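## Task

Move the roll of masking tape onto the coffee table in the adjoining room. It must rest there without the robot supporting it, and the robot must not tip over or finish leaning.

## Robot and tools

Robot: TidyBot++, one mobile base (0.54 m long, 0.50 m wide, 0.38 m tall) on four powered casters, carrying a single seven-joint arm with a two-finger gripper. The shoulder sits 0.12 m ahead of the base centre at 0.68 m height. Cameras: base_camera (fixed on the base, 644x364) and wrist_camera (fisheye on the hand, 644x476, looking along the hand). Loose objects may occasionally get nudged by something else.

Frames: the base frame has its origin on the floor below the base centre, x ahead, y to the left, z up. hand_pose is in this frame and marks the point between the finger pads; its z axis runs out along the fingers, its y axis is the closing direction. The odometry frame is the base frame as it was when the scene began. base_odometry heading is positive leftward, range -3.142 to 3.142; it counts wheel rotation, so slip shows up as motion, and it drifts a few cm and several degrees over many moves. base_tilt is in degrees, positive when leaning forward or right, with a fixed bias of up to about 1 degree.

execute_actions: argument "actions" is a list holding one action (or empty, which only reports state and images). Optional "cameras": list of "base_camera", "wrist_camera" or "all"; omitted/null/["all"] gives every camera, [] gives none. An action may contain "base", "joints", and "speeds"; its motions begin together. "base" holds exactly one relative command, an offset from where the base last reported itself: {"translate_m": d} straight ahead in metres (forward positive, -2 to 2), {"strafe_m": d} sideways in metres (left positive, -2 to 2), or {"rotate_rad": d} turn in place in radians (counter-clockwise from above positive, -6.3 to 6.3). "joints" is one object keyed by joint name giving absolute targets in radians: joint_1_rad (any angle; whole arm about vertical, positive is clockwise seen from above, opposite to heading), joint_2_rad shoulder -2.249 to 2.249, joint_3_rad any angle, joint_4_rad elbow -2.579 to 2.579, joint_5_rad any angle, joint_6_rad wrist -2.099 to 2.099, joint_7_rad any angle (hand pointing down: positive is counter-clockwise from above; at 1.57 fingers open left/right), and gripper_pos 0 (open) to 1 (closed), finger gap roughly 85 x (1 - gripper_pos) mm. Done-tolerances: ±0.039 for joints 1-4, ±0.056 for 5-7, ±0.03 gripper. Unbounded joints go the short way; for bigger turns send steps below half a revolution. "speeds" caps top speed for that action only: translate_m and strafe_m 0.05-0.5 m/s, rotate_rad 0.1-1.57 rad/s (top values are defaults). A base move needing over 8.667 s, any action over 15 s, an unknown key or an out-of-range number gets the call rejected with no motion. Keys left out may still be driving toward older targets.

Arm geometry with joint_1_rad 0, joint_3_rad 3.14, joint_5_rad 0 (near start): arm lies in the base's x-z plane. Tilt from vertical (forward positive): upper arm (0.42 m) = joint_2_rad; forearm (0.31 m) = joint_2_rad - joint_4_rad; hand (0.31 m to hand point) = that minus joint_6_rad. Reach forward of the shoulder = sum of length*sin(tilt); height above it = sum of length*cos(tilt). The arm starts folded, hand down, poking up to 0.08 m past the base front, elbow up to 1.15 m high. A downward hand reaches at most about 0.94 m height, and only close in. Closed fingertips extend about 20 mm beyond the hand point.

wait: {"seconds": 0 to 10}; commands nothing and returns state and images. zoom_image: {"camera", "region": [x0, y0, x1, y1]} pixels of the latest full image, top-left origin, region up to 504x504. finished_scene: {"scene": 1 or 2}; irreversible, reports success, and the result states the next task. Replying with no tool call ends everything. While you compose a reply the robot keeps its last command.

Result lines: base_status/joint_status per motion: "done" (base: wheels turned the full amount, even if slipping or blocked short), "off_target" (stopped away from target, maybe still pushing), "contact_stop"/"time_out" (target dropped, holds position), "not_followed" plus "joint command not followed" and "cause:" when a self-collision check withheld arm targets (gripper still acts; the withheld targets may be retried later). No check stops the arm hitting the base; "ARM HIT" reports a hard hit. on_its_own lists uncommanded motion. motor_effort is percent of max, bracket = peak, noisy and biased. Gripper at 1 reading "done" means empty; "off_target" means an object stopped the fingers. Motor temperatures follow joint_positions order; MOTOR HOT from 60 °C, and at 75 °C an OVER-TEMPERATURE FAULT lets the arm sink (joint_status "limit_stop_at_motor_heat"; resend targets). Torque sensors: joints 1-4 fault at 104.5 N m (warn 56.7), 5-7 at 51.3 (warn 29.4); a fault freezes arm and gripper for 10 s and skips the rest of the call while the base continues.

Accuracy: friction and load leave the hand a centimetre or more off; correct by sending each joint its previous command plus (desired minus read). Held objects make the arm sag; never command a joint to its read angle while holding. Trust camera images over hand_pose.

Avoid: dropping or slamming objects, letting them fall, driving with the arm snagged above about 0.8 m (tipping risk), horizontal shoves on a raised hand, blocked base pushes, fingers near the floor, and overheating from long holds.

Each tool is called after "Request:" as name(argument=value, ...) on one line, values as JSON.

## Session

Request:
execute_actions(actions=[{"joints":{"joint_6_rad":0.2}}])

Scene clock: 1.37 s.
Motor temperatures (°C, as the motors report them): [31 32 30 35 33 42 44]
base_odometry: x=+0.000 y=+0.000 heading=+0.000 (m, m, rad; odometry frame)
base_tilt: forward=-0.3 right=+0.2 (deg)
base_status: not commanded
joint_positions: joint_1_rad=+0.002 joint_2_rad=-0.342 joint_3_rad=+3.136 joint_4_rad=-2.501 joint_5_rad=-0.050 joint_6_rad=+0.199 joint_7_rad=+1.568 gripper_pos=+0.000
joint_status: all done
motor_effort: joint_1_rad=+0(1) joint_2_rad=-5(5) joint_3_rad=+2(2) joint_4_rad=+16(16) joint_5_rad=-1(1) joint_6_rad=+9(11) joint_7_rad=+0(0) (%)
hand_pose: x=+0.5275 y=-0.0004 z=+0.7858 quat_wxyz=(-0.010, +0.830, -0.022, +0.557) (m; base frame)
pictures: base_camera, wrist_camera
camera_calibration (this result's frames):
wrist_camera: T_world_to_cam=[[-0.0259645, -0.999306, -0.0267197, 0.0343874], [-0.387516, 0.0347002, -0.92121, 0.976613], [0.921497, -0.0135645, -0.388148, -0.048074], [0, 0, 0, 1]] pos_world=[0.423646, -0.000177316, 0.881924]
Images, in order (width x height): base_camera 644x364, wrist_camera 644x476.

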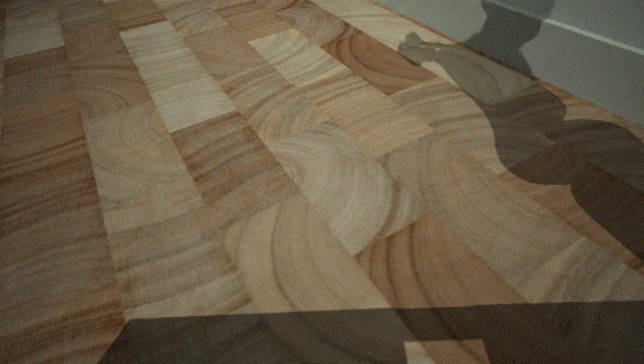

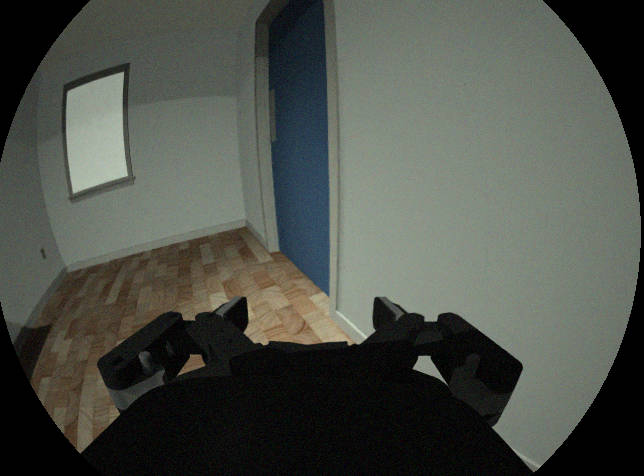

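Request:
execute_actions(actions=[{"base":{"rotate_rad":2.15},"joints":{"joint_6_rad":0.1}}])

Scene clock: 7.33 s.
Motor temperatures (°C, as the motors report them): [31 32 30 35 33 42 44]
base_odometry: x=+0.000 y=+0.000 heading=+2.149 (m, m, rad; odometry frame)
base_tilt: forward=-0.3 right=+0.2 (deg)
base_status: done
joint_positions: joint_1_rad=+0.002 joint_2_rad=-0.342 joint_3_rad=+3.136 joint_4_rad=-2.501 joint_5_rad=-0.050 joint_6_rad=+0.115 joint_7_rad=+1.568 gripper_pos=+0.000
joint_status: all done
motor_effort: joint_1_rad=+0(2) joint_2_rad=-5(6) joint_3_rad=+2(3) joint_4_rad=+16(17) joint_5_rad=+0(0) joint_6_rad=+9(9) joint_7_rad=+0(0) (%)
hand_pose: x=+0.5165 y=+0.0008 z=+0.7618 quat_wxyz=(-0.011, +0.853, -0.022, +0.521) (m; base frame)
pictures: base_camera, wrist_camera
camera_calibration (this result's frames):
wrist_camera: T_world_to_cam=[[-0.0249559, -0.999331, -0.0267248, 0.0341259], [-0.464184, 0.0352602, -0.885037, 0.962276], [0.885387, -0.0096817, -0.464753, 0.0297994], [0, 0, 0, 1]] pos_world=[0.421141, 0.000461525, 0.866411]
Images, in order (width x height): base_camera 644x364, wrist_camera 644x476.

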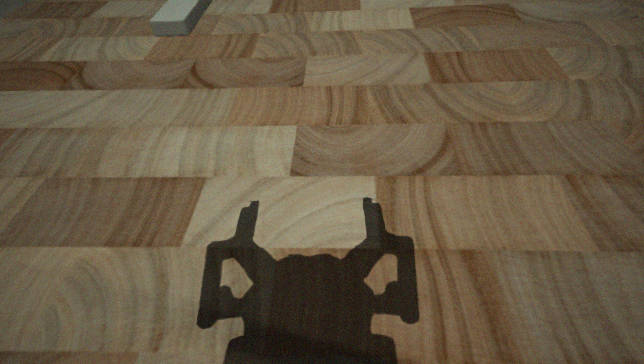

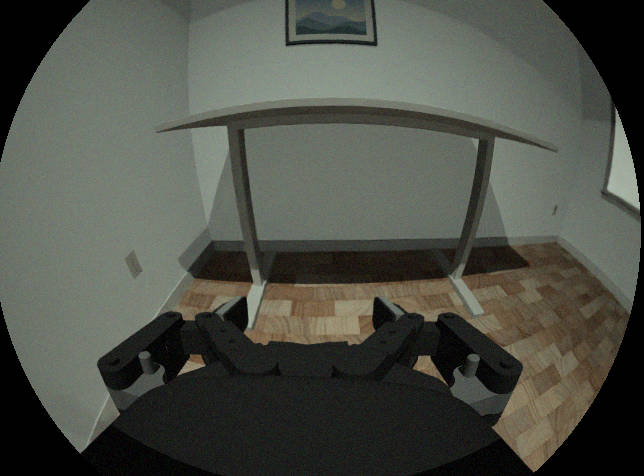

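Request:
execute_actions(actions=[{"joints":{"joint_2_rad":0,"joint_4_rad":-1.0,"joint_5_rad":0.02,"joint_6_rad":-1.0}}], cameras=["wrist_camera"])

Scene clock: 12.43 s.
Motor temperatures (°C, as the motors report them): [31 32 30 35 33 42 44]
base_odometry: x=+0.000 y=+0.000 heading=+2.149 (m, m, rad; odometry frame)
base_tilt: forward=-0.3 right=+0.2 (deg)
base_status: not commanded
joint_positions: joint_1_rad=+0.002 joint_2_rad=-0.023 joint_3_rad=+3.136 joint_4_rad=-1.020 joint_5_rad=-0.015 joint_6_rad=-0.975 joint_7_rad=+1.568 gripper_pos=+0.000
joint_status: all done
motor_effort: joint_1_rad=-1(1) joint_2_rad=-16(17) joint_3_rad=+2(2) joint_4_rad=+16(19) joint_5_rad=+0(0) joint_6_rad=+9(9) joint_7_rad=+0(0) (%)
hand_pose: x=+0.6596 y=+0.0071 z=+1.1514 quat_wxyz=(-0.009, +0.834, +0.000, +0.552) (m; base frame)
pictures: wrist_camera
camera_calibration (this result's frames):
wrist_camera: T_world_to_cam=[[0.0106259, -0.999943, 0.000546472, -0.000523182], [-0.399527, -0.00474657, -0.916709, 1.36746], [0.91666, 0.00952254, -0.399555, -0.0116687], [0, 0, 0, 1]] pos_world=[0.557041, 0.00607872, 1.2489]
Images, in order (width x height): wrist_camera 644x476.

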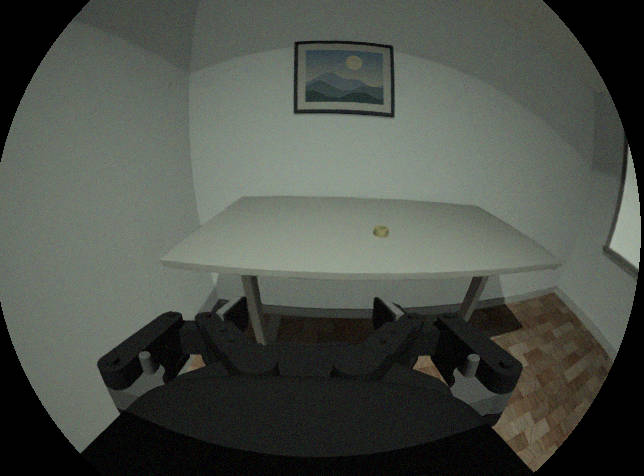

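Request:
execute_actions(actions=[{"base":{"strafe_m":-0.205},"joints":{"joint_2_rad":0.11,"joint_4_rad":-1.17,"joint_6_rad":-0.88}}], cameras=[])

Request:
execute_actions(actions=[{"base":{"translate_m":0.42}}])

Scene clock: 21.20 s.
Motor temperatures (°C, as the motors report them): [31 32 30 35 33 42 44]
base_odometry: x=+0.172 y=+0.112 heading=+2.150 (m, m, rad; odometry frame)
base_tilt: forward=-0.3 right=+0.2 (deg)
base_status: done
joint_positions: joint_1_rad=+0.002 joint_2_rad=+0.114 joint_3_rad=+3.139 joint_4_rad=-1.160 joint_5_rad=-0.011 joint_6_rad=-0.905 joint_7_rad=+1.568 gripper_pos=+0.000
joint_status: all done
motor_effort: joint_1_rad=+0(4) joint_2_rad=-22(27) joint_3_rad=+1(4) joint_4_rad=+17(19) joint_5_rad=-1(1) joint_6_rad=+8(10) joint_7_rad=+0(0) (%)
hand_pose: x=+0.7228 y=+0.0044 z=+1.0140 quat_wxyz=(-0.006, +0.886, -0.002, +0.463) (m; base frame)
pictures: none
No camera images: the call's "cameras" was empty. Leave "cameras" out to get every camera's image.

Scene clock: 23.40 s.
Motor temperatures (°C, as the motors report them): [31 32 30 35 33 42 44]
base_odometry: x=-0.058 y=+0.464 heading=+2.149 (m, m, rad; odometry frame)
base_tilt: forward=-0.3 right=+0.2 (deg)
base_status: done
joint_positions: joint_1_rad=+0.002 joint_2_rad=+0.116 joint_3_rad=+3.139 joint_4_rad=-1.160 joint_5_rad=-0.011 joint_6_rad=-0.900 joint_7_rad=+1.568 gripper_pos=+0.000
joint_status: not commanded
motor_effort: joint_1_rad=-1(1) joint_2_rad=-23(28) joint_3_rad=+1(2) joint_4_rad=+17(19) joint_5_rad=-1(1) joint_6_rad=+9(9) joint_7_rad=+0(0) (%)
hand_pose: x=+0.7247 y=+0.0043 z=+1.0137 quat_wxyz=(-0.006, +0.886, -0.002, +0.464) (m; base frame)
pictures: base_camera, wrist_camera
camera_calibration (this result's frames):
wrist_camera: T_world_to_cam=[[0.00571556, -0.999982, 0.00208088, -0.00185072], [-0.576828, -0.00499675, -0.816851, 1.29444], [0.816846, 0.00346845, -0.576845, 0.125776], [0, 0, 0, 1]] pos_world=[0.643937, 0.00418103, 1.12992]
Images, in order (width x height): base_camera 644x364, wrist_camera 644x476.

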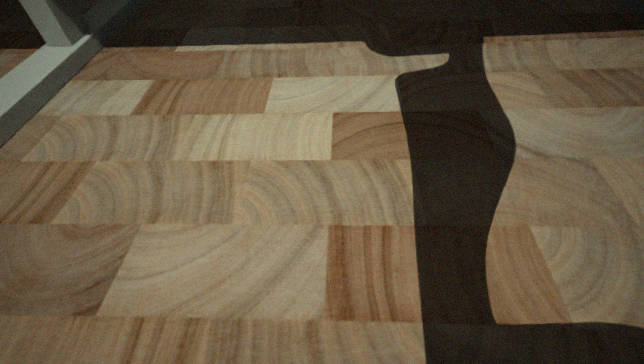

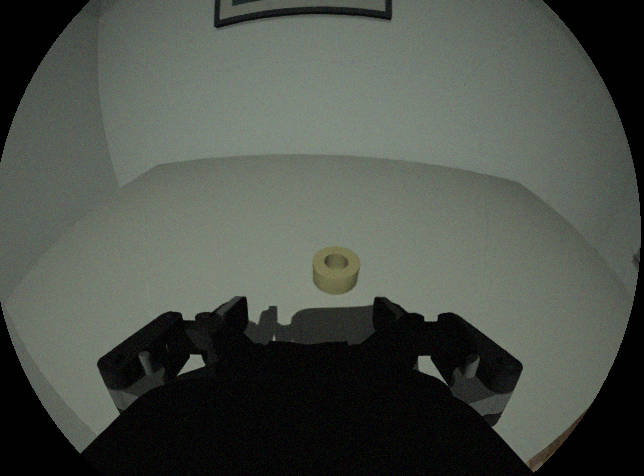

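Request:
execute_actions(actions=[{"base":{"strafe_m":-0.026}}], cameras=[])

Request:
execute_actions(actions=[{"base":{"translate_m":0.09},"joints":{"joint_4_rad":-1.3,"joint_6_rad":-0.76}}], cameras=["wrist_camera"])

Scene clock: 29.43 s.
Motor temperatures (°C, as the motors report them): [31 32 30 35 33 42 44]
base_odometry: x=-0.036 y=+0.479 heading=+2.150 (m, m, rad; odometry frame)
base_tilt: forward=-0.3 right=+0.2 (deg)
base_status: done
joint_positions: joint_1_rad=+0.002 joint_2_rad=+0.116 joint_3_rad=+3.139 joint_4_rad=-1.160 joint_5_rad=-0.011 joint_6_rad=-0.899 joint_7_rad=+1.568 gripper_pos=+0.000
joint_status: not commanded
motor_effort: joint_1_rad=-1(3) joint_2_rad=-22(24) joint_3_rad=+1(4) joint_4_rad=+17(18) joint_5_rad=+0(1) joint_6_rad=+9(9) joint_7_rad=+0(0) (%)
hand_pose: x=+0.7248 y=+0.0038 z=+1.0138 quat_wxyz=(-0.006, +0.886, -0.002, +0.464) (m; base frame)
pictures: none
No camera images: the call's "cameras" was empty. Leave "cameras" out to get every camera's image.

Scene clock: 30.70 s.
Motor temperatures (°C, as the motors report them): [31 32 30 35 33 42 44]
base_odometry: x=-0.086 y=+0.554 heading=+2.149 (m, m, rad; odometry frame)
base_tilt: forward=-0.3 right=+0.1 (deg)
base_status: done
joint_positions: joint_1_rad=+0.002 joint_2_rad=+0.120 joint_3_rad=+3.139 joint_4_rad=-1.284 joint_5_rad=-0.011 joint_6_rad=-0.783 joint_7_rad=+1.568 gripper_pos=+0.000
joint_status: all done
motor_effort: joint_1_rad=+0(2) joint_2_rad=-23(27) joint_3_rad=+1(3) joint_4_rad=+17(19) joint_5_rad=-1(0) joint_6_rad=+9(9) joint_7_rad=+0(0) (%)
hand_pose: x=+0.7334 y=+0.0036 z=+0.9720 quat_wxyz=(-0.006, +0.888, -0.003, +0.460) (m; base frame)
pictures: wrist_camera
camera_calibration (this result's frames):
wrist_camera: T_world_to_cam=[[0.00368522, -0.99999, 0.00235141, -0.00136119], [-0.585203, -0.00406334, -0.810876, 1.26572], [0.810878, 0.0016122, -0.585213, 0.107158], [0, 0, 0, 1]] pos_world=[0.653814, 0.00360909, 1.08905]
Images, in order (width x height): wrist_camera 644x476.

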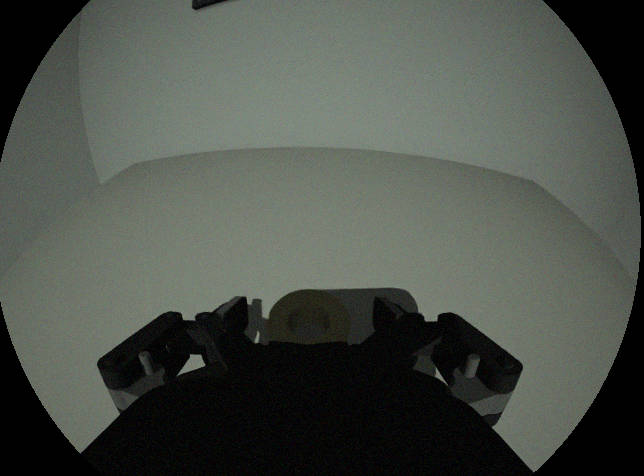

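Request:
execute_actions(actions=[{"joints":{"joint_4_rad":-1.355,"joint_6_rad":-0.71}}], cameras=["wrist_camera"])

Request:
execute_actions(actions=[{"joints":{"gripper_pos":1}}], cameras=["wrist_camera"])

Request:
execute_actions(actions=[{"joints":{"joint_4_rad":-1.15,"joint_6_rad":-0.88}}], cameras=["wrist_camera"])

Scene clock: 36.33 s.
Motor temperatures (°C, as the motors report them): [31 32 30 35 33 42 44]
base_odometry: x=-0.085 y=+0.554 heading=+2.149 (m, m, rad; odometry frame)
base_tilt: forward=-0.3 right=+0.2 (deg)
base_status: not commanded
joint_positions: joint_1_rad=+0.002 joint_2_rad=+0.118 joint_3_rad=+3.139 joint_4_rad=-1.327 joint_5_rad=-0.011 joint_6_rad=-0.727 joint_7_rad=+1.568 gripper_pos=+0.000
joint_status: all done
motor_effort: joint_1_rad=+0(1) joint_2_rad=-22(23) joint_3_rad=+1(1) joint_4_rad=+16(18) joint_5_rad=-1(1) joint_6_rad=+7(9) joint_7_rad=+0(1) (%)
hand_pose: x=+0.7370 y=+0.0034 z=+0.9634 quat_wxyz=(-0.006, +0.885, -0.003, +0.466) (m; base frame)
pictures: wrist_camera
camera_calibration (this result's frames):
wrist_camera: T_world_to_cam=[[0.0030495, -0.999993, 0.00233002, -0.00100036], [-0.572787, -0.00365665, -0.819696, 1.2602], [0.819698, 0.00116506, -0.572794, 0.0806508], [0, 0, 0, 1]] pos_world=[0.655718, 0.00351377, 1.07918]
Images, in order (width x height): wrist_camera 644x476.

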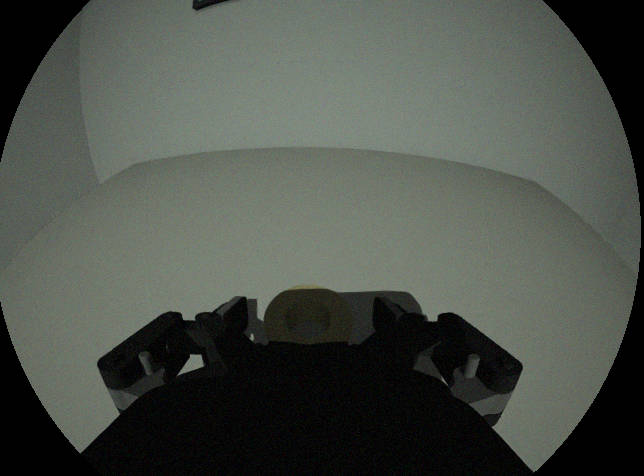

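Scene clock: 37.43 s.
Motor temperatures (°C, as the motors report them): [31 32 30 35 33 42 44]
base_odometry: x=-0.085 y=+0.554 heading=+2.149 (m, m, rad; odometry frame)
base_tilt: forward=-0.3 right=+0.2 (deg)
base_status: not commanded
joint_positions: joint_1_rad=+0.002 joint_2_rad=+0.111 joint_3_rad=+3.139 joint_4_rad=-1.327 joint_5_rad=-0.011 joint_6_rad=-0.720 joint_7_rad=+1.568 gripper_pos=+0.479
joint_status: gripper_pos off_target (ended at +0.479, target +1.000)
motor_effort: joint_1_rad=-1(1) joint_2_rad=-21(22) joint_3_rad=+1(1) joint_4_rad=+15(16) joint_5_rad=+0(2) joint_6_rad=+6(8) joint_7_rad=+0(1) (%)
hand_pose: x=+0.7364 y=+0.0034 z=+0.9693 quat_wxyz=(-0.006, +0.881, -0.003, +0.472) (m; base frame)
pictures: wrist_camera
camera_calibration (this result's frames):
wrist_camera: T_world_to_cam=[[0.00293934, -0.999993, 0.00238126, -0.000995633], [-0.561485, -0.00362086, -0.827479, 1.26388], [0.827482, 0.0010952, -0.561492, 0.067918], [0, 0, 0, 1]] pos_world=[0.653454, 0.00350634, 1.08397]
Images, in order (width x height): wrist_camera 644x476.

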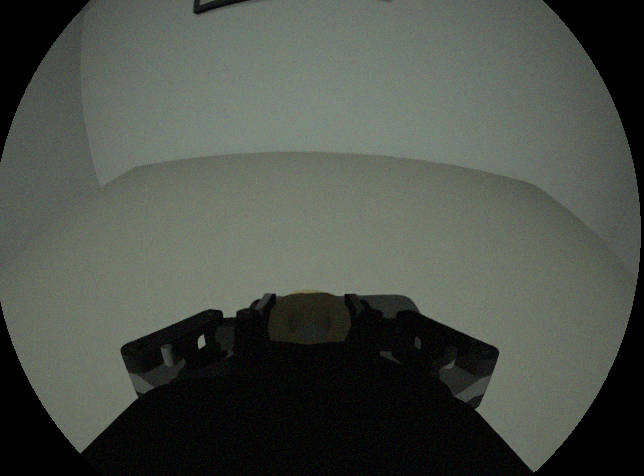

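Scene clock: 38.63 s.
Motor temperatures (°C, as the motors report them): [31 32 30 35 33 42 44]
base_odometry: x=-0.085 y=+0.554 heading=+2.149 (m, m, rad; odometry frame)
base_tilt: forward=-0.3 right=+0.2 (deg)
base_status: not commanded
joint_positions: joint_1_rad=+0.002 joint_2_rad=+0.112 joint_3_rad=+3.139 joint_4_rad=-1.168 joint_5_rad=-0.011 joint_6_rad=-0.857 joint_7_rad=+1.568 gripper_pos=+0.479
joint_status: all done
motor_effort: joint_1_rad=-1(1) joint_2_rad=-23(26) joint_3_rad=+1(1) joint_4_rad=+18(19) joint_5_rad=+0(0) joint_6_rad=+9(10) joint_7_rad=+0(0) (%)
hand_pose: x=+0.7298 y=+0.0037 z=+1.0234 quat_wxyz=(-0.006, +0.876, -0.002, +0.482) (m; base frame)
pictures: wrist_camera
camera_calibration (this result's frames):
wrist_camera: T_world_to_cam=[[0.00432106, -0.999987, 0.00276812, -0.00219903], [-0.543921, -0.00467317, -0.839123, 1.30407], [0.839125, 0.00212026, -0.543935, 0.0772058], [0, 0, 0, 1]] pos_world=[0.644536, 0.00373145, 1.13628]
Images, in order (width x height): wrist_camera 644x476.

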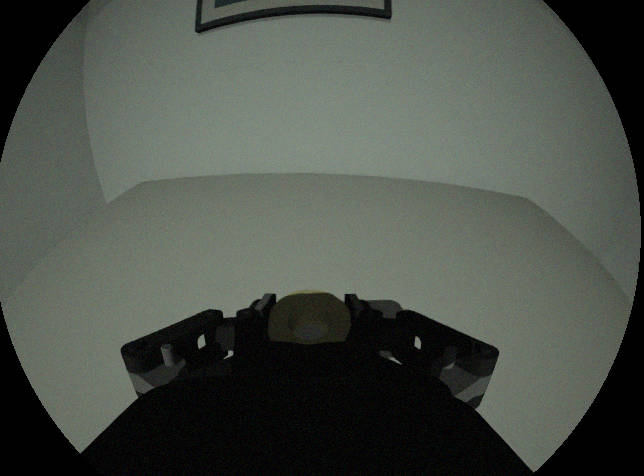

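Request:
execute_actions(actions=[{"base":{"translate_m":-0.45}}], cameras=[])

Request:
execute_actions(actions=[{"base":{"rotate_rad":-1.55},"joints":{"joint_2_rad":-0.2,"joint_4_rad":-2.5,"joint_6_rad":0.25}}], cameras=[])

Request:
execute_actions(actions=[{"base":{"translate_m":1.32}}], cameras=[])

Request:
execute_actions(actions=[{"base":{"rotate_rad":-1.57}}])

Scene clock: 45.60 s.
Motor temperatures (°C, as the motors report them): [31 32 30 35 33 42 44]
base_odometry: x=+0.161 y=+0.177 heading=+2.150 (m, m, rad; odometry frame)
base_tilt: forward=-0.3 right=+0.2 (deg)
base_status: done
joint_positions: joint_1_rad=+0.002 joint_2_rad=+0.107 joint_3_rad=+3.139 joint_4_rad=-1.168 joint_5_rad=-0.009 joint_6_rad=-0.862 joint_7_rad=+1.568 gripper_pos=+0.479
joint_status: not commanded
motor_effort: joint_1_rad=-1(3) joint_2_rad=-22(28) joint_3_rad=+1(4) joint_4_rad=+18(19) joint_5_rad=-1(2) joint_6_rad=+9(10) joint_7_rad=+0(1) (%)
hand_pose: x=+0.7275 y=+0.0037 z=+1.0248 quat_wxyz=(-0.005, +0.877, -0.002, +0.481) (m; base frame)
pictures: none
No camera images: the call's "cameras" was empty. Leave "cameras" out to get every camera's image.

Scene clock: 48.20 s.
Motor temperatures (°C, as the motors report them): [31 32 30 35 33 42 44]
base_odometry: x=+0.161 y=+0.178 heading=+0.601 (m, m, rad; odometry frame)
base_tilt: forward=-0.3 right=+0.2 (deg)
base_status: done
joint_positions: joint_1_rad=+0.007 joint_2_rad=-0.178 joint_3_rad=+3.147 joint_4_rad=-2.482 joint_5_rad=-0.009 joint_6_rad=+0.224 joint_7_rad=+1.568 gripper_pos=+0.479
joint_status: all done
motor_effort: joint_1_rad=+0(5) joint_2_rad=-9(24) joint_3_rad=+2(2) joint_4_rad=+14(17) joint_5_rad=-1(0) joint_6_rad=+9(9) joint_7_rad=+0(0) (%)
hand_pose: x=+0.5499 y=-0.0045 z=+0.7336 quat_wxyz=(+0.001, +0.862, -0.010, +0.506) (m; base frame)
pictures: none
No camera images: the call's "cameras" was empty. Leave "cameras" out to get every camera's image.

Scene clock: 52.20 s.
Motor temperatures (°C, as the motors report them): [31 32 30 35 33 42 44]
base_odometry: x=+1.251 y=+0.922 heading=+0.600 (m, m, rad; odometry frame)
base_tilt: forward=-0.3 right=+0.2 (deg)
base_status: done
joint_positions: joint_1_rad=+0.007 joint_2_rad=-0.184 joint_3_rad=+3.146 joint_4_rad=-2.484 joint_5_rad=-0.009 joint_6_rad=+0.226 joint_7_rad=+1.568 gripper_pos=+0.479
joint_status: not commanded
motor_effort: joint_1_rad=+0(1) joint_2_rad=-10(11) joint_3_rad=+2(2) joint_4_rad=+14(15) joint_5_rad=+0(0) joint_6_rad=+10(10) joint_7_rad=+0(0) (%)
hand_pose: x=+0.5493 y=-0.0043 z=+0.7363 quat_wxyz=(+0.001, +0.861, -0.010, +0.509) (m; base frame)
pictures: none
No camera images: the call's "cameras" was empty. Leave "cameras" out to get every camera's image.

Scene clock: 54.53 s.
Motor temperatures (°C, as the motors report them): [31 32 30 35 33 42 44]
base_odometry: x=+1.251 y=+0.922 heading=-0.969 (m, m, rad; odometry frame)
base_tilt: forward=-0.3 right=+0.2 (deg)
base_status: done
joint_positions: joint_1_rad=+0.007 joint_2_rad=-0.184 joint_3_rad=+3.144 joint_4_rad=-2.484 joint_5_rad=-0.009 joint_6_rad=+0.226 joint_7_rad=+1.568 gripper_pos=+0.479
joint_status: not commanded
motor_effort: joint_1_rad=-1(1) joint_2_rad=-9(10) joint_3_rad=+2(3) joint_4_rad=+15(15) joint_5_rad=-1(1) joint_6_rad=+9(10) joint_7_rad=+0(0) (%)
hand_pose: x=+0.5494 y=-0.0032 z=+0.7364 quat_wxyz=(+0.000, +0.861, -0.009, +0.509) (m; base frame)
pictures: base_camera, wrist_camera
camera_calibration (this result's frames):
wrist_camera: T_world_to_cam=[[-0.0142721, -0.999876, 0.00662669, -0.000157993], [-0.489536, 0.00120849, -0.871982, 0.959378], [0.871866, -0.015689, -0.489493, 0.0144256], [0, 0, 0, 1]] pos_world=[0.457071, -0.00109105, 0.843623]
Images, in order (width x height): base_camera 644x364, wrist_camera 644x476.

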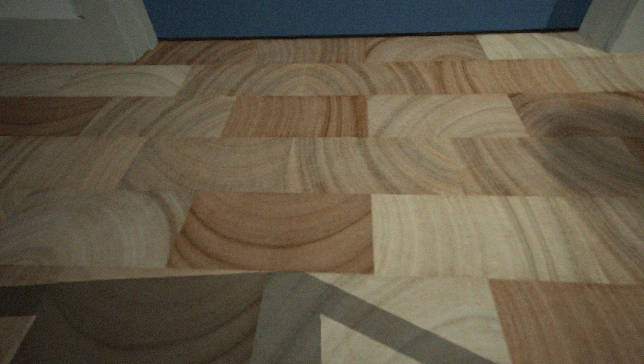

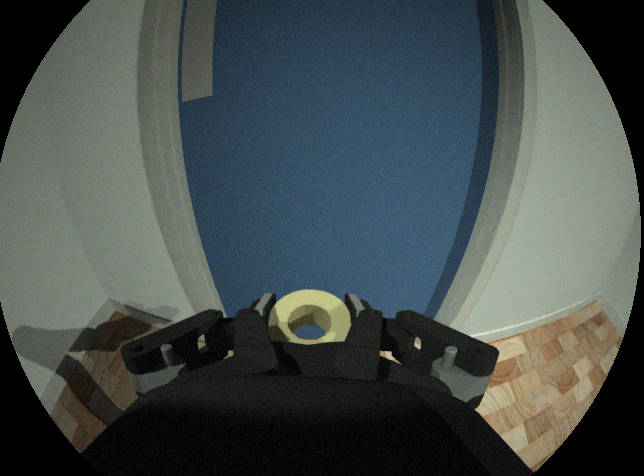

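Request:
execute_actions(actions=[{"base":{"translate_m":0.35},"speeds":{"translate_m":0.15},"joints":{"joint_1_rad":-3.1,"joint_2_rad":-0.15}}], cameras=[])

Request:
execute_actions(actions=[{"base":{"translate_m":0.8},"speeds":{"translate_m":0.15}}])

Scene clock: 61.23 s.
Motor temperatures (°C, as the motors report them): [31 32 30 35 33 42 44]
base_odometry: x=+1.449 y=+0.633 heading=-0.970 (m, m, rad; odometry frame)
base_tilt: forward=-0.3 right=+0.2 (deg)
base_status: done
joint_positions: joint_1_rad=-3.077 joint_2_rad=-0.172 joint_3_rad=+3.144 joint_4_rad=-2.484 joint_5_rad=-0.009 joint_6_rad=+0.226 joint_7_rad=+1.568 gripper_pos=+0.479
joint_status: all done
motor_effort: joint_1_rad=+0(1) joint_2_rad=-10(10) joint_3_rad=+2(1) joint_4_rad=+15(16) joint_5_rad=-1(0) joint_6_rad=+9(10) joint_7_rad=+0(0) (%)
hand_pose: x=-0.3108 y=+0.0278 z=+0.7306 quat_wxyz=(-0.503, +0.034, +0.863, +0.015) (m; base frame)
pictures: none
No camera images: the call's "cameras" was empty. Leave "cameras" out to get every camera's image.

Scene clock: 67.23 s.
Motor temperatures (°C, as the motors report them): [31 32 30 35 33 42 44]
base_odometry: x=+1.901 y=-0.027 heading=-0.970 (m, m, rad; odometry frame)
base_tilt: forward=-0.3 right=+0.2 (deg)
base_status: done
joint_positions: joint_1_rad=-3.079 joint_2_rad=-0.157 joint_3_rad=+3.143 joint_4_rad=-2.489 joint_5_rad=-0.008 joint_6_rad=+0.228 joint_7_rad=+1.568 gripper_pos=+0.479
joint_status: not commanded
motor_effort: joint_1_rad=+0(2) joint_2_rad=-10(15) joint_3_rad=+2(4) joint_4_rad=+14(18) joint_5_rad=-1(2) joint_6_rad=+9(11) joint_7_rad=+0(0) (%)
hand_pose: x=-0.3099 y=+0.0268 z=+0.7221 quat_wxyz=(-0.495, +0.033, +0.868, +0.014) (m; base frame)
pictures: base_camera, wrist_camera
camera_calibration (this result's frames):
wrist_camera: T_world_to_cam=[[0.0690483, 0.997589, 0.00700356, -0.0103513], [0.516112, -0.0297132, -0.856006, 0.827192], [-0.853733, 0.0627204, -0.516919, 0.239988], [0, 0, 0, 1]] pos_world=[-0.221323, 0.0198527, 0.832208]
Images, in order (width x height): base_camera 644x364, wrist_camera 644x476.

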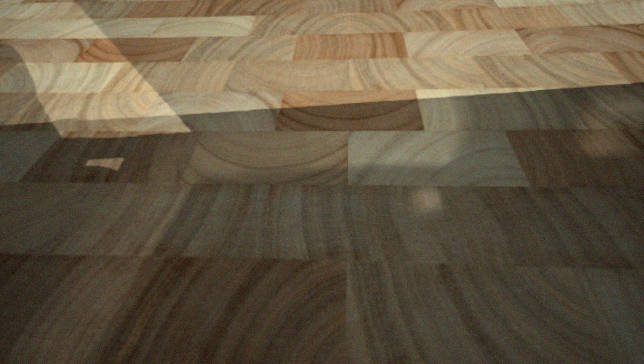

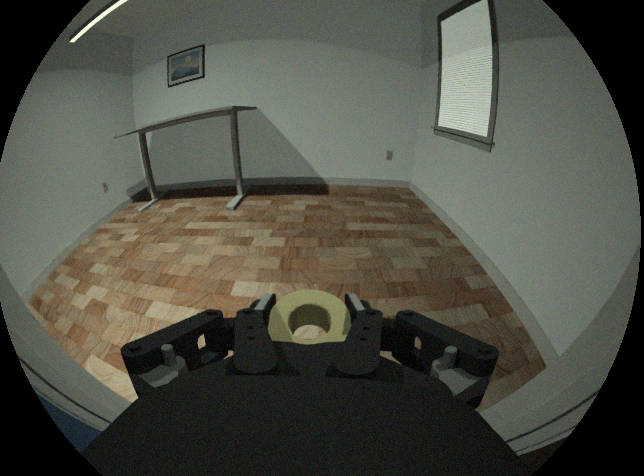

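The door has swung wide open, so I'm driving through.

Request:
execute_actions(actions=[{"base":{"translate_m":0.6}}])

Request:
execute_actions(actions=[{"joints":{"joint_1_rad":-0.2,"joint_6_rad":0.45}}], cameras=["wrist_camera"])

Scene clock: 71.30 s.
Motor temperatures (°C, as the motors report them): [31 32 30 35 33 42 44]
base_odometry: x=+2.239 y=-0.523 heading=-0.971 (m, m, rad; odometry frame)
base_tilt: forward=-0.3 right=+0.2 (deg)
base_status: done
joint_positions: joint_1_rad=-3.079 joint_2_rad=-0.157 joint_3_rad=+3.143 joint_4_rad=-2.489 joint_5_rad=-0.008 joint_6_rad=+0.228 joint_7_rad=+1.568 gripper_pos=+0.479
joint_status: not commanded
motor_effort: joint_1_rad=+0(0) joint_2_rad=-9(12) joint_3_rad=+2(2) joint_4_rad=+14(15) joint_5_rad=-1(1) joint_6_rad=+9(10) joint_7_rad=+0(0) (%)
hand_pose: x=-0.3099 y=+0.0268 z=+0.7219 quat_wxyz=(-0.495, +0.033, +0.868, +0.014) (m; base frame)
pictures: base_camera, wrist_camera
camera_calibration (this result's frames):
wrist_camera: T_world_to_cam=[[0.0690452, 0.997589, 0.00700597, -0.0103525], [0.516464, -0.0297354, -0.855792, 0.827003], [-0.853521, 0.0627067, -0.517272, 0.240205], [0, 0, 0, 1]] pos_world=[-0.221383, 0.0198564, 0.832067]
Images, in order (width x height): base_camera 644x364, wrist_camera 644x476.

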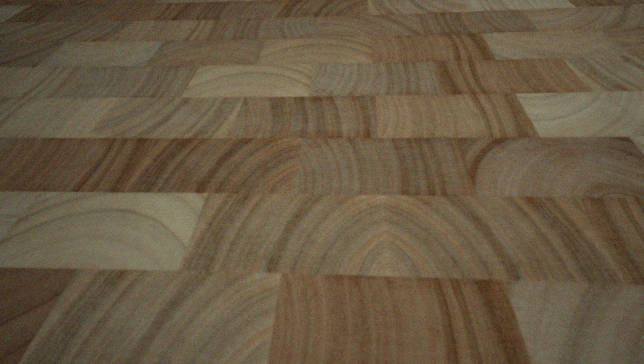

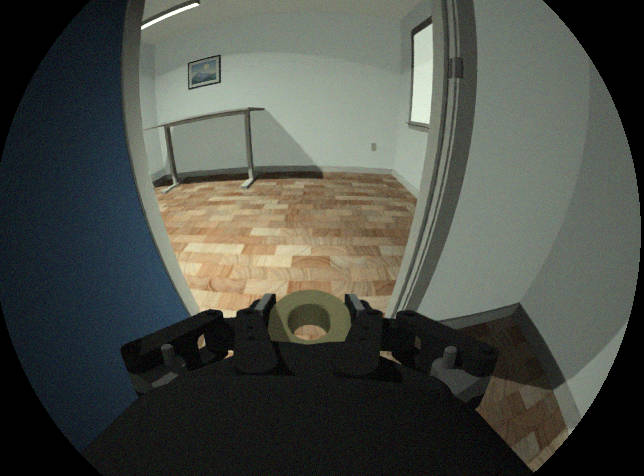

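Scene clock: 75.07 s.
Motor temperatures (°C, as the motors report them): [31 32 30 35 33 42 44]
base_odometry: x=+2.239 y=-0.523 heading=-0.971 (m, m, rad; odometry frame)
base_tilt: forward=-0.3 right=+0.2 (deg)
base_status: not commanded
joint_positions: joint_1_rad=-0.223 joint_2_rad=-0.157 joint_3_rad=+3.143 joint_4_rad=-2.489 joint_5_rad=-0.008 joint_6_rad=+0.423 joint_7_rad=+1.568 gripper_pos=+0.479
joint_status: all done
motor_effort: joint_1_rad=-1(0) joint_2_rad=-10(10) joint_3_rad=+1(2) joint_4_rad=+15(14) joint_5_rad=-1(1) joint_6_rad=+10(9) joint_7_rad=+0(0) (%)
hand_pose: x=+0.5633 y=+0.1003 z=+0.7769 quat_wxyz=(-0.065, +0.812, +0.085, +0.574) (m; base frame)
pictures: wrist_camera
camera_calibration (this result's frames):
wrist_camera: T_world_to_cam=[[0.212288, -0.977183, 0.00692994, -0.0269096], [-0.332092, -0.0788113, -0.939949, 0.973586], [0.919048, 0.197238, -0.341246, -0.13932], [0, 0, 0, 1]] pos_world=[0.457075, 0.0779132, 0.867765]
Images, in order (width x height): wrist_camera 644x476.

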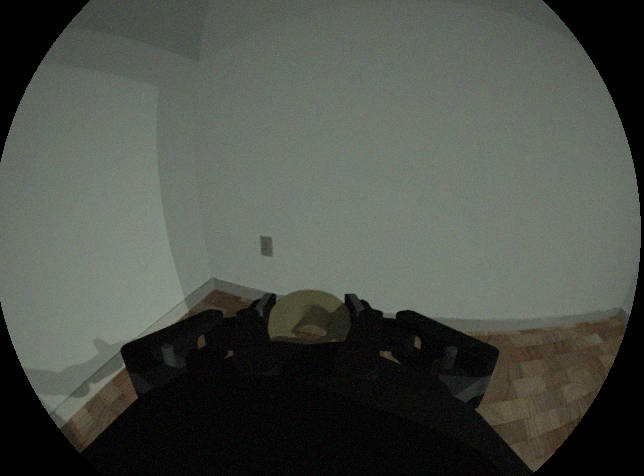

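Request:
execute_actions(actions=[{"base":{"translate_m":0.45},"joints":{"joint_1_rad":0.02}}], cameras=[])

Request:
execute_actions(actions=[{"base":{"rotate_rad":-1.57},"joints":{"joint_1_rad":-0.4}}])

Scene clock: 80.27 s.
Motor temperatures (°C, as the motors report them): [31 32 30 35 33 42 44]
base_odometry: x=+2.493 y=-0.894 heading=-0.971 (m, m, rad; odometry frame)
base_tilt: forward=-0.3 right=+0.2 (deg)
base_status: done
joint_positions: joint_1_rad=-0.002 joint_2_rad=-0.153 joint_3_rad=+3.143 joint_4_rad=-2.489 joint_5_rad=-0.008 joint_6_rad=+0.426 joint_7_rad=+1.568 gripper_pos=+0.479
joint_status: all done
motor_effort: joint_1_rad=+0(0) joint_2_rad=-11(13) joint_3_rad=+2(3) joint_4_rad=+15(16) joint_5_rad=-1(1) joint_6_rad=+10(10) joint_7_rad=+0(0) (%)
hand_pose: x=+0.5750 y=+0.0007 z=+0.7761 quat_wxyz=(-0.002, +0.816, -0.005, +0.577) (m; base frame)
pictures: none
No camera images: the call's "cameras" was empty. Leave "cameras" out to get every camera's image.

Scene clock: 82.77 s.
Motor temperatures (°C, as the motors report them): [31 32 30 35 33 42 44]
base_odometry: x=+2.493 y=-0.894 heading=-2.540 (m, m, rad; odometry frame)
base_tilt: forward=-0.3 right=+0.1 (deg)
base_status: done
joint_positions: joint_1_rad=-0.374 joint_2_rad=-0.153 joint_3_rad=+3.140 joint_4_rad=-2.489 joint_5_rad=-0.008 joint_6_rad=+0.426 joint_7_rad=+1.568 gripper_pos=+0.479
joint_status: all done
motor_effort: joint_1_rad=+0(2) joint_2_rad=-11(11) joint_3_rad=+2(3) joint_4_rad=+15(15) joint_5_rad=+0(1) joint_6_rad=+10(10) joint_7_rad=+0(0) (%)
hand_pose: x=+0.5430 y=+0.1677 z=+0.7762 quat_wxyz=(-0.109, +0.803, +0.148, +0.567) (m; base frame)
pictures: base_camera, wrist_camera
camera_calibration (this result's frames):
wrist_camera: T_world_to_cam=[[0.360077, -0.932893, 0.00740246, -0.0448125], [-0.316457, -0.129602, -0.939712, 0.971319], [0.87761, 0.336026, -0.341887, -0.134538], [0, 0, 0, 1]] pos_world=[0.441588, 0.129288, 0.867095]
Images, in order (width x height): base_camera 644x364, wrist_camera 644x476.

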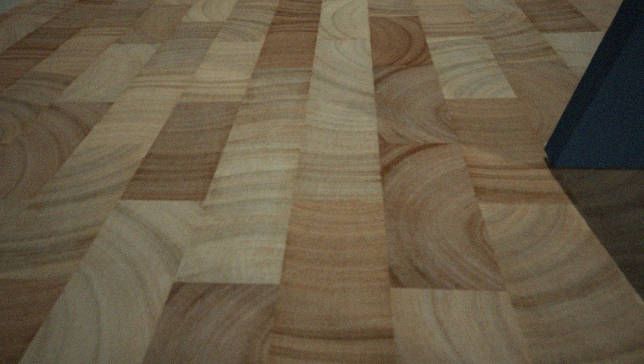

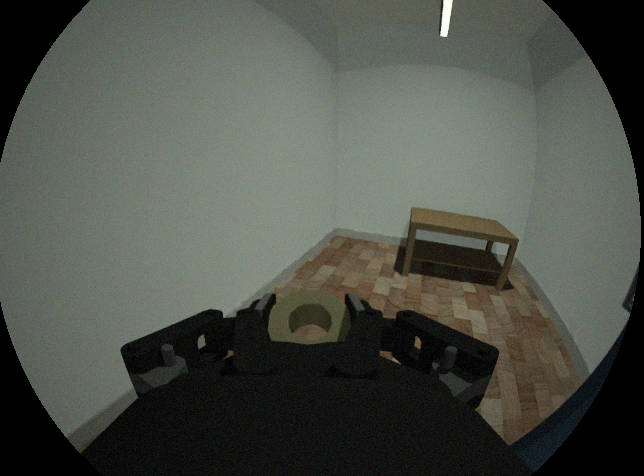

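Request:
execute_actions(actions=[{"base":{"translate_m":1.3},"joints":{"joint_1_rad":0.02}}], cameras=[])

Request:
execute_actions(actions=[{"base":{"strafe_m":-0.3},"joints":{"joint_2_rad":0.77,"joint_4_rad":-1.9,"joint_6_rad":0.58}}])

Scene clock: 92.17 s.
Motor temperatures (°C, as the motors report them): [31 32 30 35 33 42 44]
base_odometry: x=+1.420 y=-1.628 heading=-2.541 (m, m, rad; odometry frame)
base_tilt: forward=-0.3 right=+0.2 (deg)
base_status: done
joint_positions: joint_1_rad=-0.002 joint_2_rad=-0.153 joint_3_rad=+3.140 joint_4_rad=-2.490 joint_5_rad=-0.008 joint_6_rad=+0.426 joint_7_rad=+1.568 gripper_pos=+0.479
joint_status: all done
motor_effort: joint_1_rad=-1(1) joint_2_rad=-10(12) joint_3_rad=+2(3) joint_4_rad=+14(15) joint_5_rad=-1(1) joint_6_rad=+10(11) joint_7_rad=+0(0) (%)
hand_pose: x=+0.5750 y=+0.0022 z=+0.7762 quat_wxyz=(-0.003, +0.816, -0.003, +0.578) (m; base frame)
pictures: none
No camera images: the call's "cameras" was empty. Leave "cameras" out to get every camera's image.

Scene clock: 94.37 s.
Motor temperatures (°C, as the motors report them): [31 32 30 35 33 42 44]
base_odometry: x=+1.250 y=-1.381 heading=-2.541 (m, m, rad; odometry frame)
base_tilt: forward=-0.3 right=+0.2 (deg)
base_status: done
joint_positions: joint_1_rad=+0.006 joint_2_rad=+0.760 joint_3_rad=+3.139 joint_4_rad=-1.924 joint_5_rad=-0.008 joint_6_rad=+0.553 joint_7_rad=+1.568 gripper_pos=+0.479
joint_status: all done
motor_effort: joint_1_rad=+0(2) joint_2_rad=-35(36) joint_3_rad=+1(0) joint_4_rad=+10(15) joint_5_rad=-2(1) joint_6_rad=+9(10) joint_7_rad=+0(0) (%)
hand_pose: x=+0.8115 y=-0.0030 z=+0.5395 quat_wxyz=(+0.000, +0.875, -0.008, +0.484) (m; base frame)
pictures: base_camera, wrist_camera
camera_calibration (this result's frames):
wrist_camera: T_world_to_cam=[[-0.0109332, -0.999907, 0.00809651, 0.00155524], [-0.53909, -0.000925395, -0.842247, 0.940205], [0.842177, -0.0135732, -0.53903, -0.259651], [0, 0, 0, 1]] pos_world=[0.725544, -0.00109913, 0.651913]
Images, in order (width x height): base_camera 644x364, wrist_camera 644x476.

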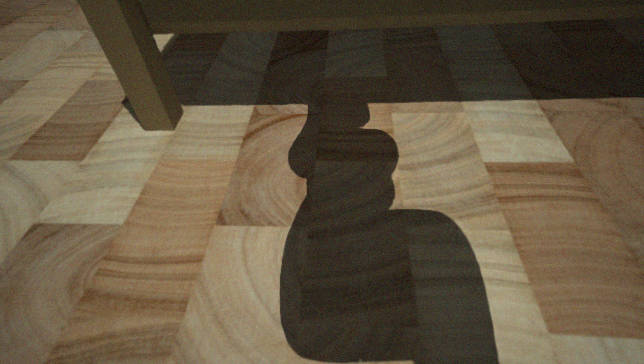

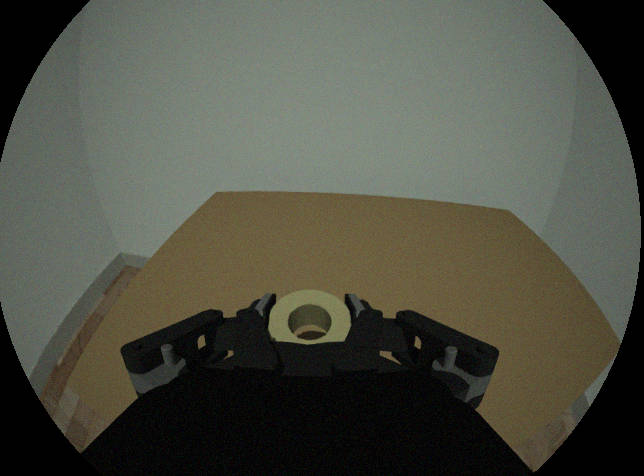

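Request:
execute_actions(actions=[{"base":{"translate_m":0.06},"joints":{"joint_2_rad":0.86,"joint_4_rad":-1.87,"joint_6_rad":0.63}}], cameras=[])

Request:
execute_actions(actions=[{"joints":{"joint_2_rad":0.9}}], cameras=["wrist_camera"])

Scene clock: 99.80 s.
Motor temperatures (°C, as the motors report them): [31 32 30 35 33 42 44]
base_odometry: x=+1.200 y=-1.415 heading=-2.541 (m, m, rad; odometry frame)
base_tilt: forward=-0.3 right=+0.2 (deg)
base_status: done
joint_positions: joint_1_rad=+0.006 joint_2_rad=+0.856 joint_3_rad=+3.139 joint_4_rad=-1.886 joint_5_rad=-0.008 joint_6_rad=+0.606 joint_7_rad=+1.568 gripper_pos=+0.479
joint_status: all done
motor_effort: joint_1_rad=+0(0) joint_2_rad=-37(40) joint_3_rad=+1(1) joint_4_rad=+9(13) joint_5_rad=-1(2) joint_6_rad=+9(11) joint_7_rad=+0(0) (%)
hand_pose: x=+0.8217 y=-0.0032 z=+0.5012 quat_wxyz=(+0.000, +0.876, -0.008, +0.482) (m; base frame)
pictures: none
No camera images: the call's "cameras" was empty. Leave "cameras" out to get every camera's image.

Scene clock: 100.60 s.
Motor temperatures (°C, as the motors report them): [31 32 30 35 33 42 44]
base_odometry: x=+1.200 y=-1.415 heading=-2.541 (m, m, rad; odometry frame)
base_tilt: forward=-0.3 right=+0.1 (deg)
base_status: not commanded
joint_positions: joint_1_rad=+0.006 joint_2_rad=+0.888 joint_3_rad=+3.139 joint_4_rad=-1.886 joint_5_rad=-0.008 joint_6_rad=+0.606 joint_7_rad=+1.568 gripper_pos=+0.479
joint_status: all done
motor_effort: joint_1_rad=+0(1) joint_2_rad=-37(39) joint_3_rad=+1(1) joint_4_rad=+8(9) joint_5_rad=-1(0) joint_6_rad=+9(9) joint_7_rad=+0(0) (%)
hand_pose: x=+0.8155 y=-0.0031 z=+0.4785 quat_wxyz=(+0.000, +0.884, -0.008, +0.468) (m; base frame)
pictures: wrist_camera
camera_calibration (this result's frames):
wrist_camera: T_world_to_cam=[[-0.0109316, -0.999904, 0.00855291, 0.00173213], [-0.570641, -0.000785709, -0.821199, 0.906663], [0.821127, -0.0138576, -0.570578, -0.263681], [0, 0, 0, 1]] pos_world=[0.733914, -0.00120966, 0.594086]
Images, in order (width x height): wrist_camera 644x476.

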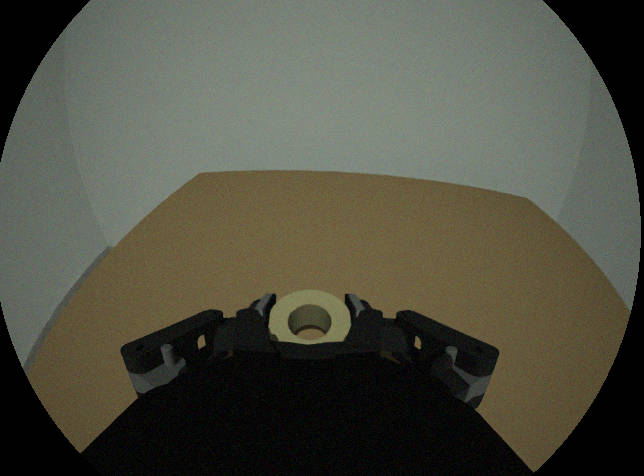

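Request:
execute_actions(actions=[{"joints":{"joint_2_rad":0.94,"joint_6_rad":0.66}}], cameras=[])

Scene clock: 103.03 s.
Motor temperatures (°C, as the motors report them): [31 32 30 35 33 42 44]
base_odometry: x=+1.200 y=-1.414 heading=-2.541 (m, m, rad; odometry frame)
base_tilt: forward=-0.3 right=+0.2 (deg)
base_status: not commanded
joint_positions: joint_1_rad=+0.006 joint_2_rad=+0.917 joint_3_rad=+3.139 joint_4_rad=-1.886 joint_5_rad=-0.008 joint_6_rad=+0.643 joint_7_rad=+1.568 gripper_pos=+0.479
joint_status: all done
motor_effort: joint_1_rad=+0(0) joint_2_rad=-36(38) joint_3_rad=+1(1) joint_4_rad=+8(9) joint_5_rad=-1(1) joint_6_rad=+8(9) joint_7_rad=+0(0) (%)
hand_pose: x=+0.8160 y=-0.0032 z=+0.4678 quat_wxyz=(+0.000, +0.882, -0.008, +0.471) (m; base frame)
pictures: none
No camera images: the call's "cameras" was empty. Leave "cameras" out to get every camera's image.

Request:
execute_actions(actions=[{"joints":{"joint_2_rad":0.975}}], cameras=[])

Scene clock: 104.77 s.
Motor temperatures (°C, as the motors report them): [31 32 30 35 33 42 44]
base_odometry: x=+1.200 y=-1.414 heading=-2.541 (m, m, rad; odometry frame)
base_tilt: forward=-0.3 right=+0.2 (deg)
base_status: not commanded
joint_positions: joint_1_rad=+0.006 joint_2_rad=+0.924 joint_3_rad=+3.139 joint_4_rad=-1.882 joint_5_rad=-0.008 joint_6_rad=+0.654 joint_7_rad=+1.568 gripper_pos=+0.479
joint_status: joint_2_rad off_target (ended at +0.924, target +0.975)
motor_effort: joint_1_rad=-1(1) joint_2_rad=-31(36) joint_3_rad=+1(1) joint_4_rad=+6(8) joint_5_rad=-1(1) joint_6_rad=+6(8) joint_7_rad=+0(0) (%)
hand_pose: x=+0.8183 y=-0.0033 z=+0.4675 quat_wxyz=(+0.001, +0.880, -0.008, +0.475) (m; base frame)
pictures: none
No camera images: the call's "cameras" was empty. Leave "cameras" out to get every camera's image.

Request:
execute_actions(actions=[{"joints":{"joint_2_rad":0.92,"gripper_pos":0}}], cameras=[])

Request:
execute_actions(actions=[{"joints":{"joint_2_rad":0.7}}], cameras=["wrist_camera"])

Scene clock: 108.07 s.
Motor temperatures (°C, as the motors report them): [31 33 30 35 33 42 44]
base_odometry: x=+1.200 y=-1.414 heading=-2.541 (m, m, rad; odometry frame)
base_tilt: forward=-0.3 right=+0.2 (deg)
base_status: not commanded
joint_positions: joint_1_rad=+0.006 joint_2_rad=+0.923 joint_3_rad=+3.139 joint_4_rad=-1.882 joint_5_rad=-0.008 joint_6_rad=+0.654 joint_7_rad=+1.568 gripper_pos=+0.000
joint_status: all done
motor_effort: joint_1_rad=-1(0) joint_2_rad=-37(37) joint_3_rad=+1(1) joint_4_rad=+8(8) joint_5_rad=-1(0) joint_6_rad=+9(9) joint_7_rad=+0(0) (%)
hand_pose: x=+0.8184 y=-0.0033 z=+0.4680 quat_wxyz=(+0.001, +0.880, -0.008, +0.475) (m; base frame)
pictures: none
No camera images: the call's "cameras" was empty. Leave "cameras" out to get every camera's image.

Scene clock: 109.30 s.
Motor temperatures (°C, as the motors report them): [31 33 30 35 33 42 44]
base_odometry: x=+1.200 y=-1.414 heading=-2.541 (m, m, rad; odometry frame)
base_tilt: forward=-0.3 right=+0.1 (deg)
base_status: not commanded
joint_positions: joint_1_rad=+0.006 joint_2_rad=+0.699 joint_3_rad=+3.139 joint_4_rad=-1.882 joint_5_rad=-0.008 joint_6_rad=+0.654 joint_7_rad=+1.568 gripper_pos=+0.000
joint_status: all done
motor_effort: joint_1_rad=+0(0) joint_2_rad=-36(40) joint_3_rad=+1(1) joint_4_rad=+11(12) joint_5_rad=-1(1) joint_6_rad=+10(10) joint_7_rad=+0(0) (%)
hand_pose: x=+0.8488 y=-0.0035 z=+0.6292 quat_wxyz=(+0.000, +0.821, -0.007, +0.571) (m; base frame)
pictures: wrist_camera
camera_calibration (this result's frames):
wrist_camera: T_world_to_cam=[[-0.013133, -0.999886, 0.00739984, 0.00308572], [-0.357352, -0.00221837, -0.933967, 0.939296], [0.933878, -0.0149101, -0.357282, -0.4349], [0, 0, 0, 1]] pos_world=[0.741843, -0.00131532, 0.721867]
Images, in order (width x height): wrist_camera 644x476.

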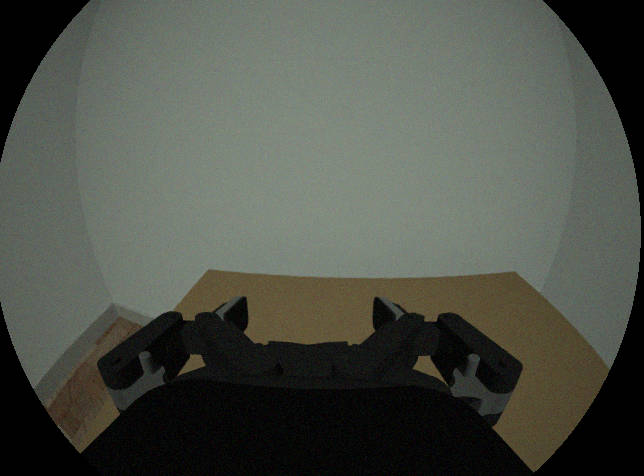

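Request:
finished_scene(scene=2)

The scene is finished: the task was done.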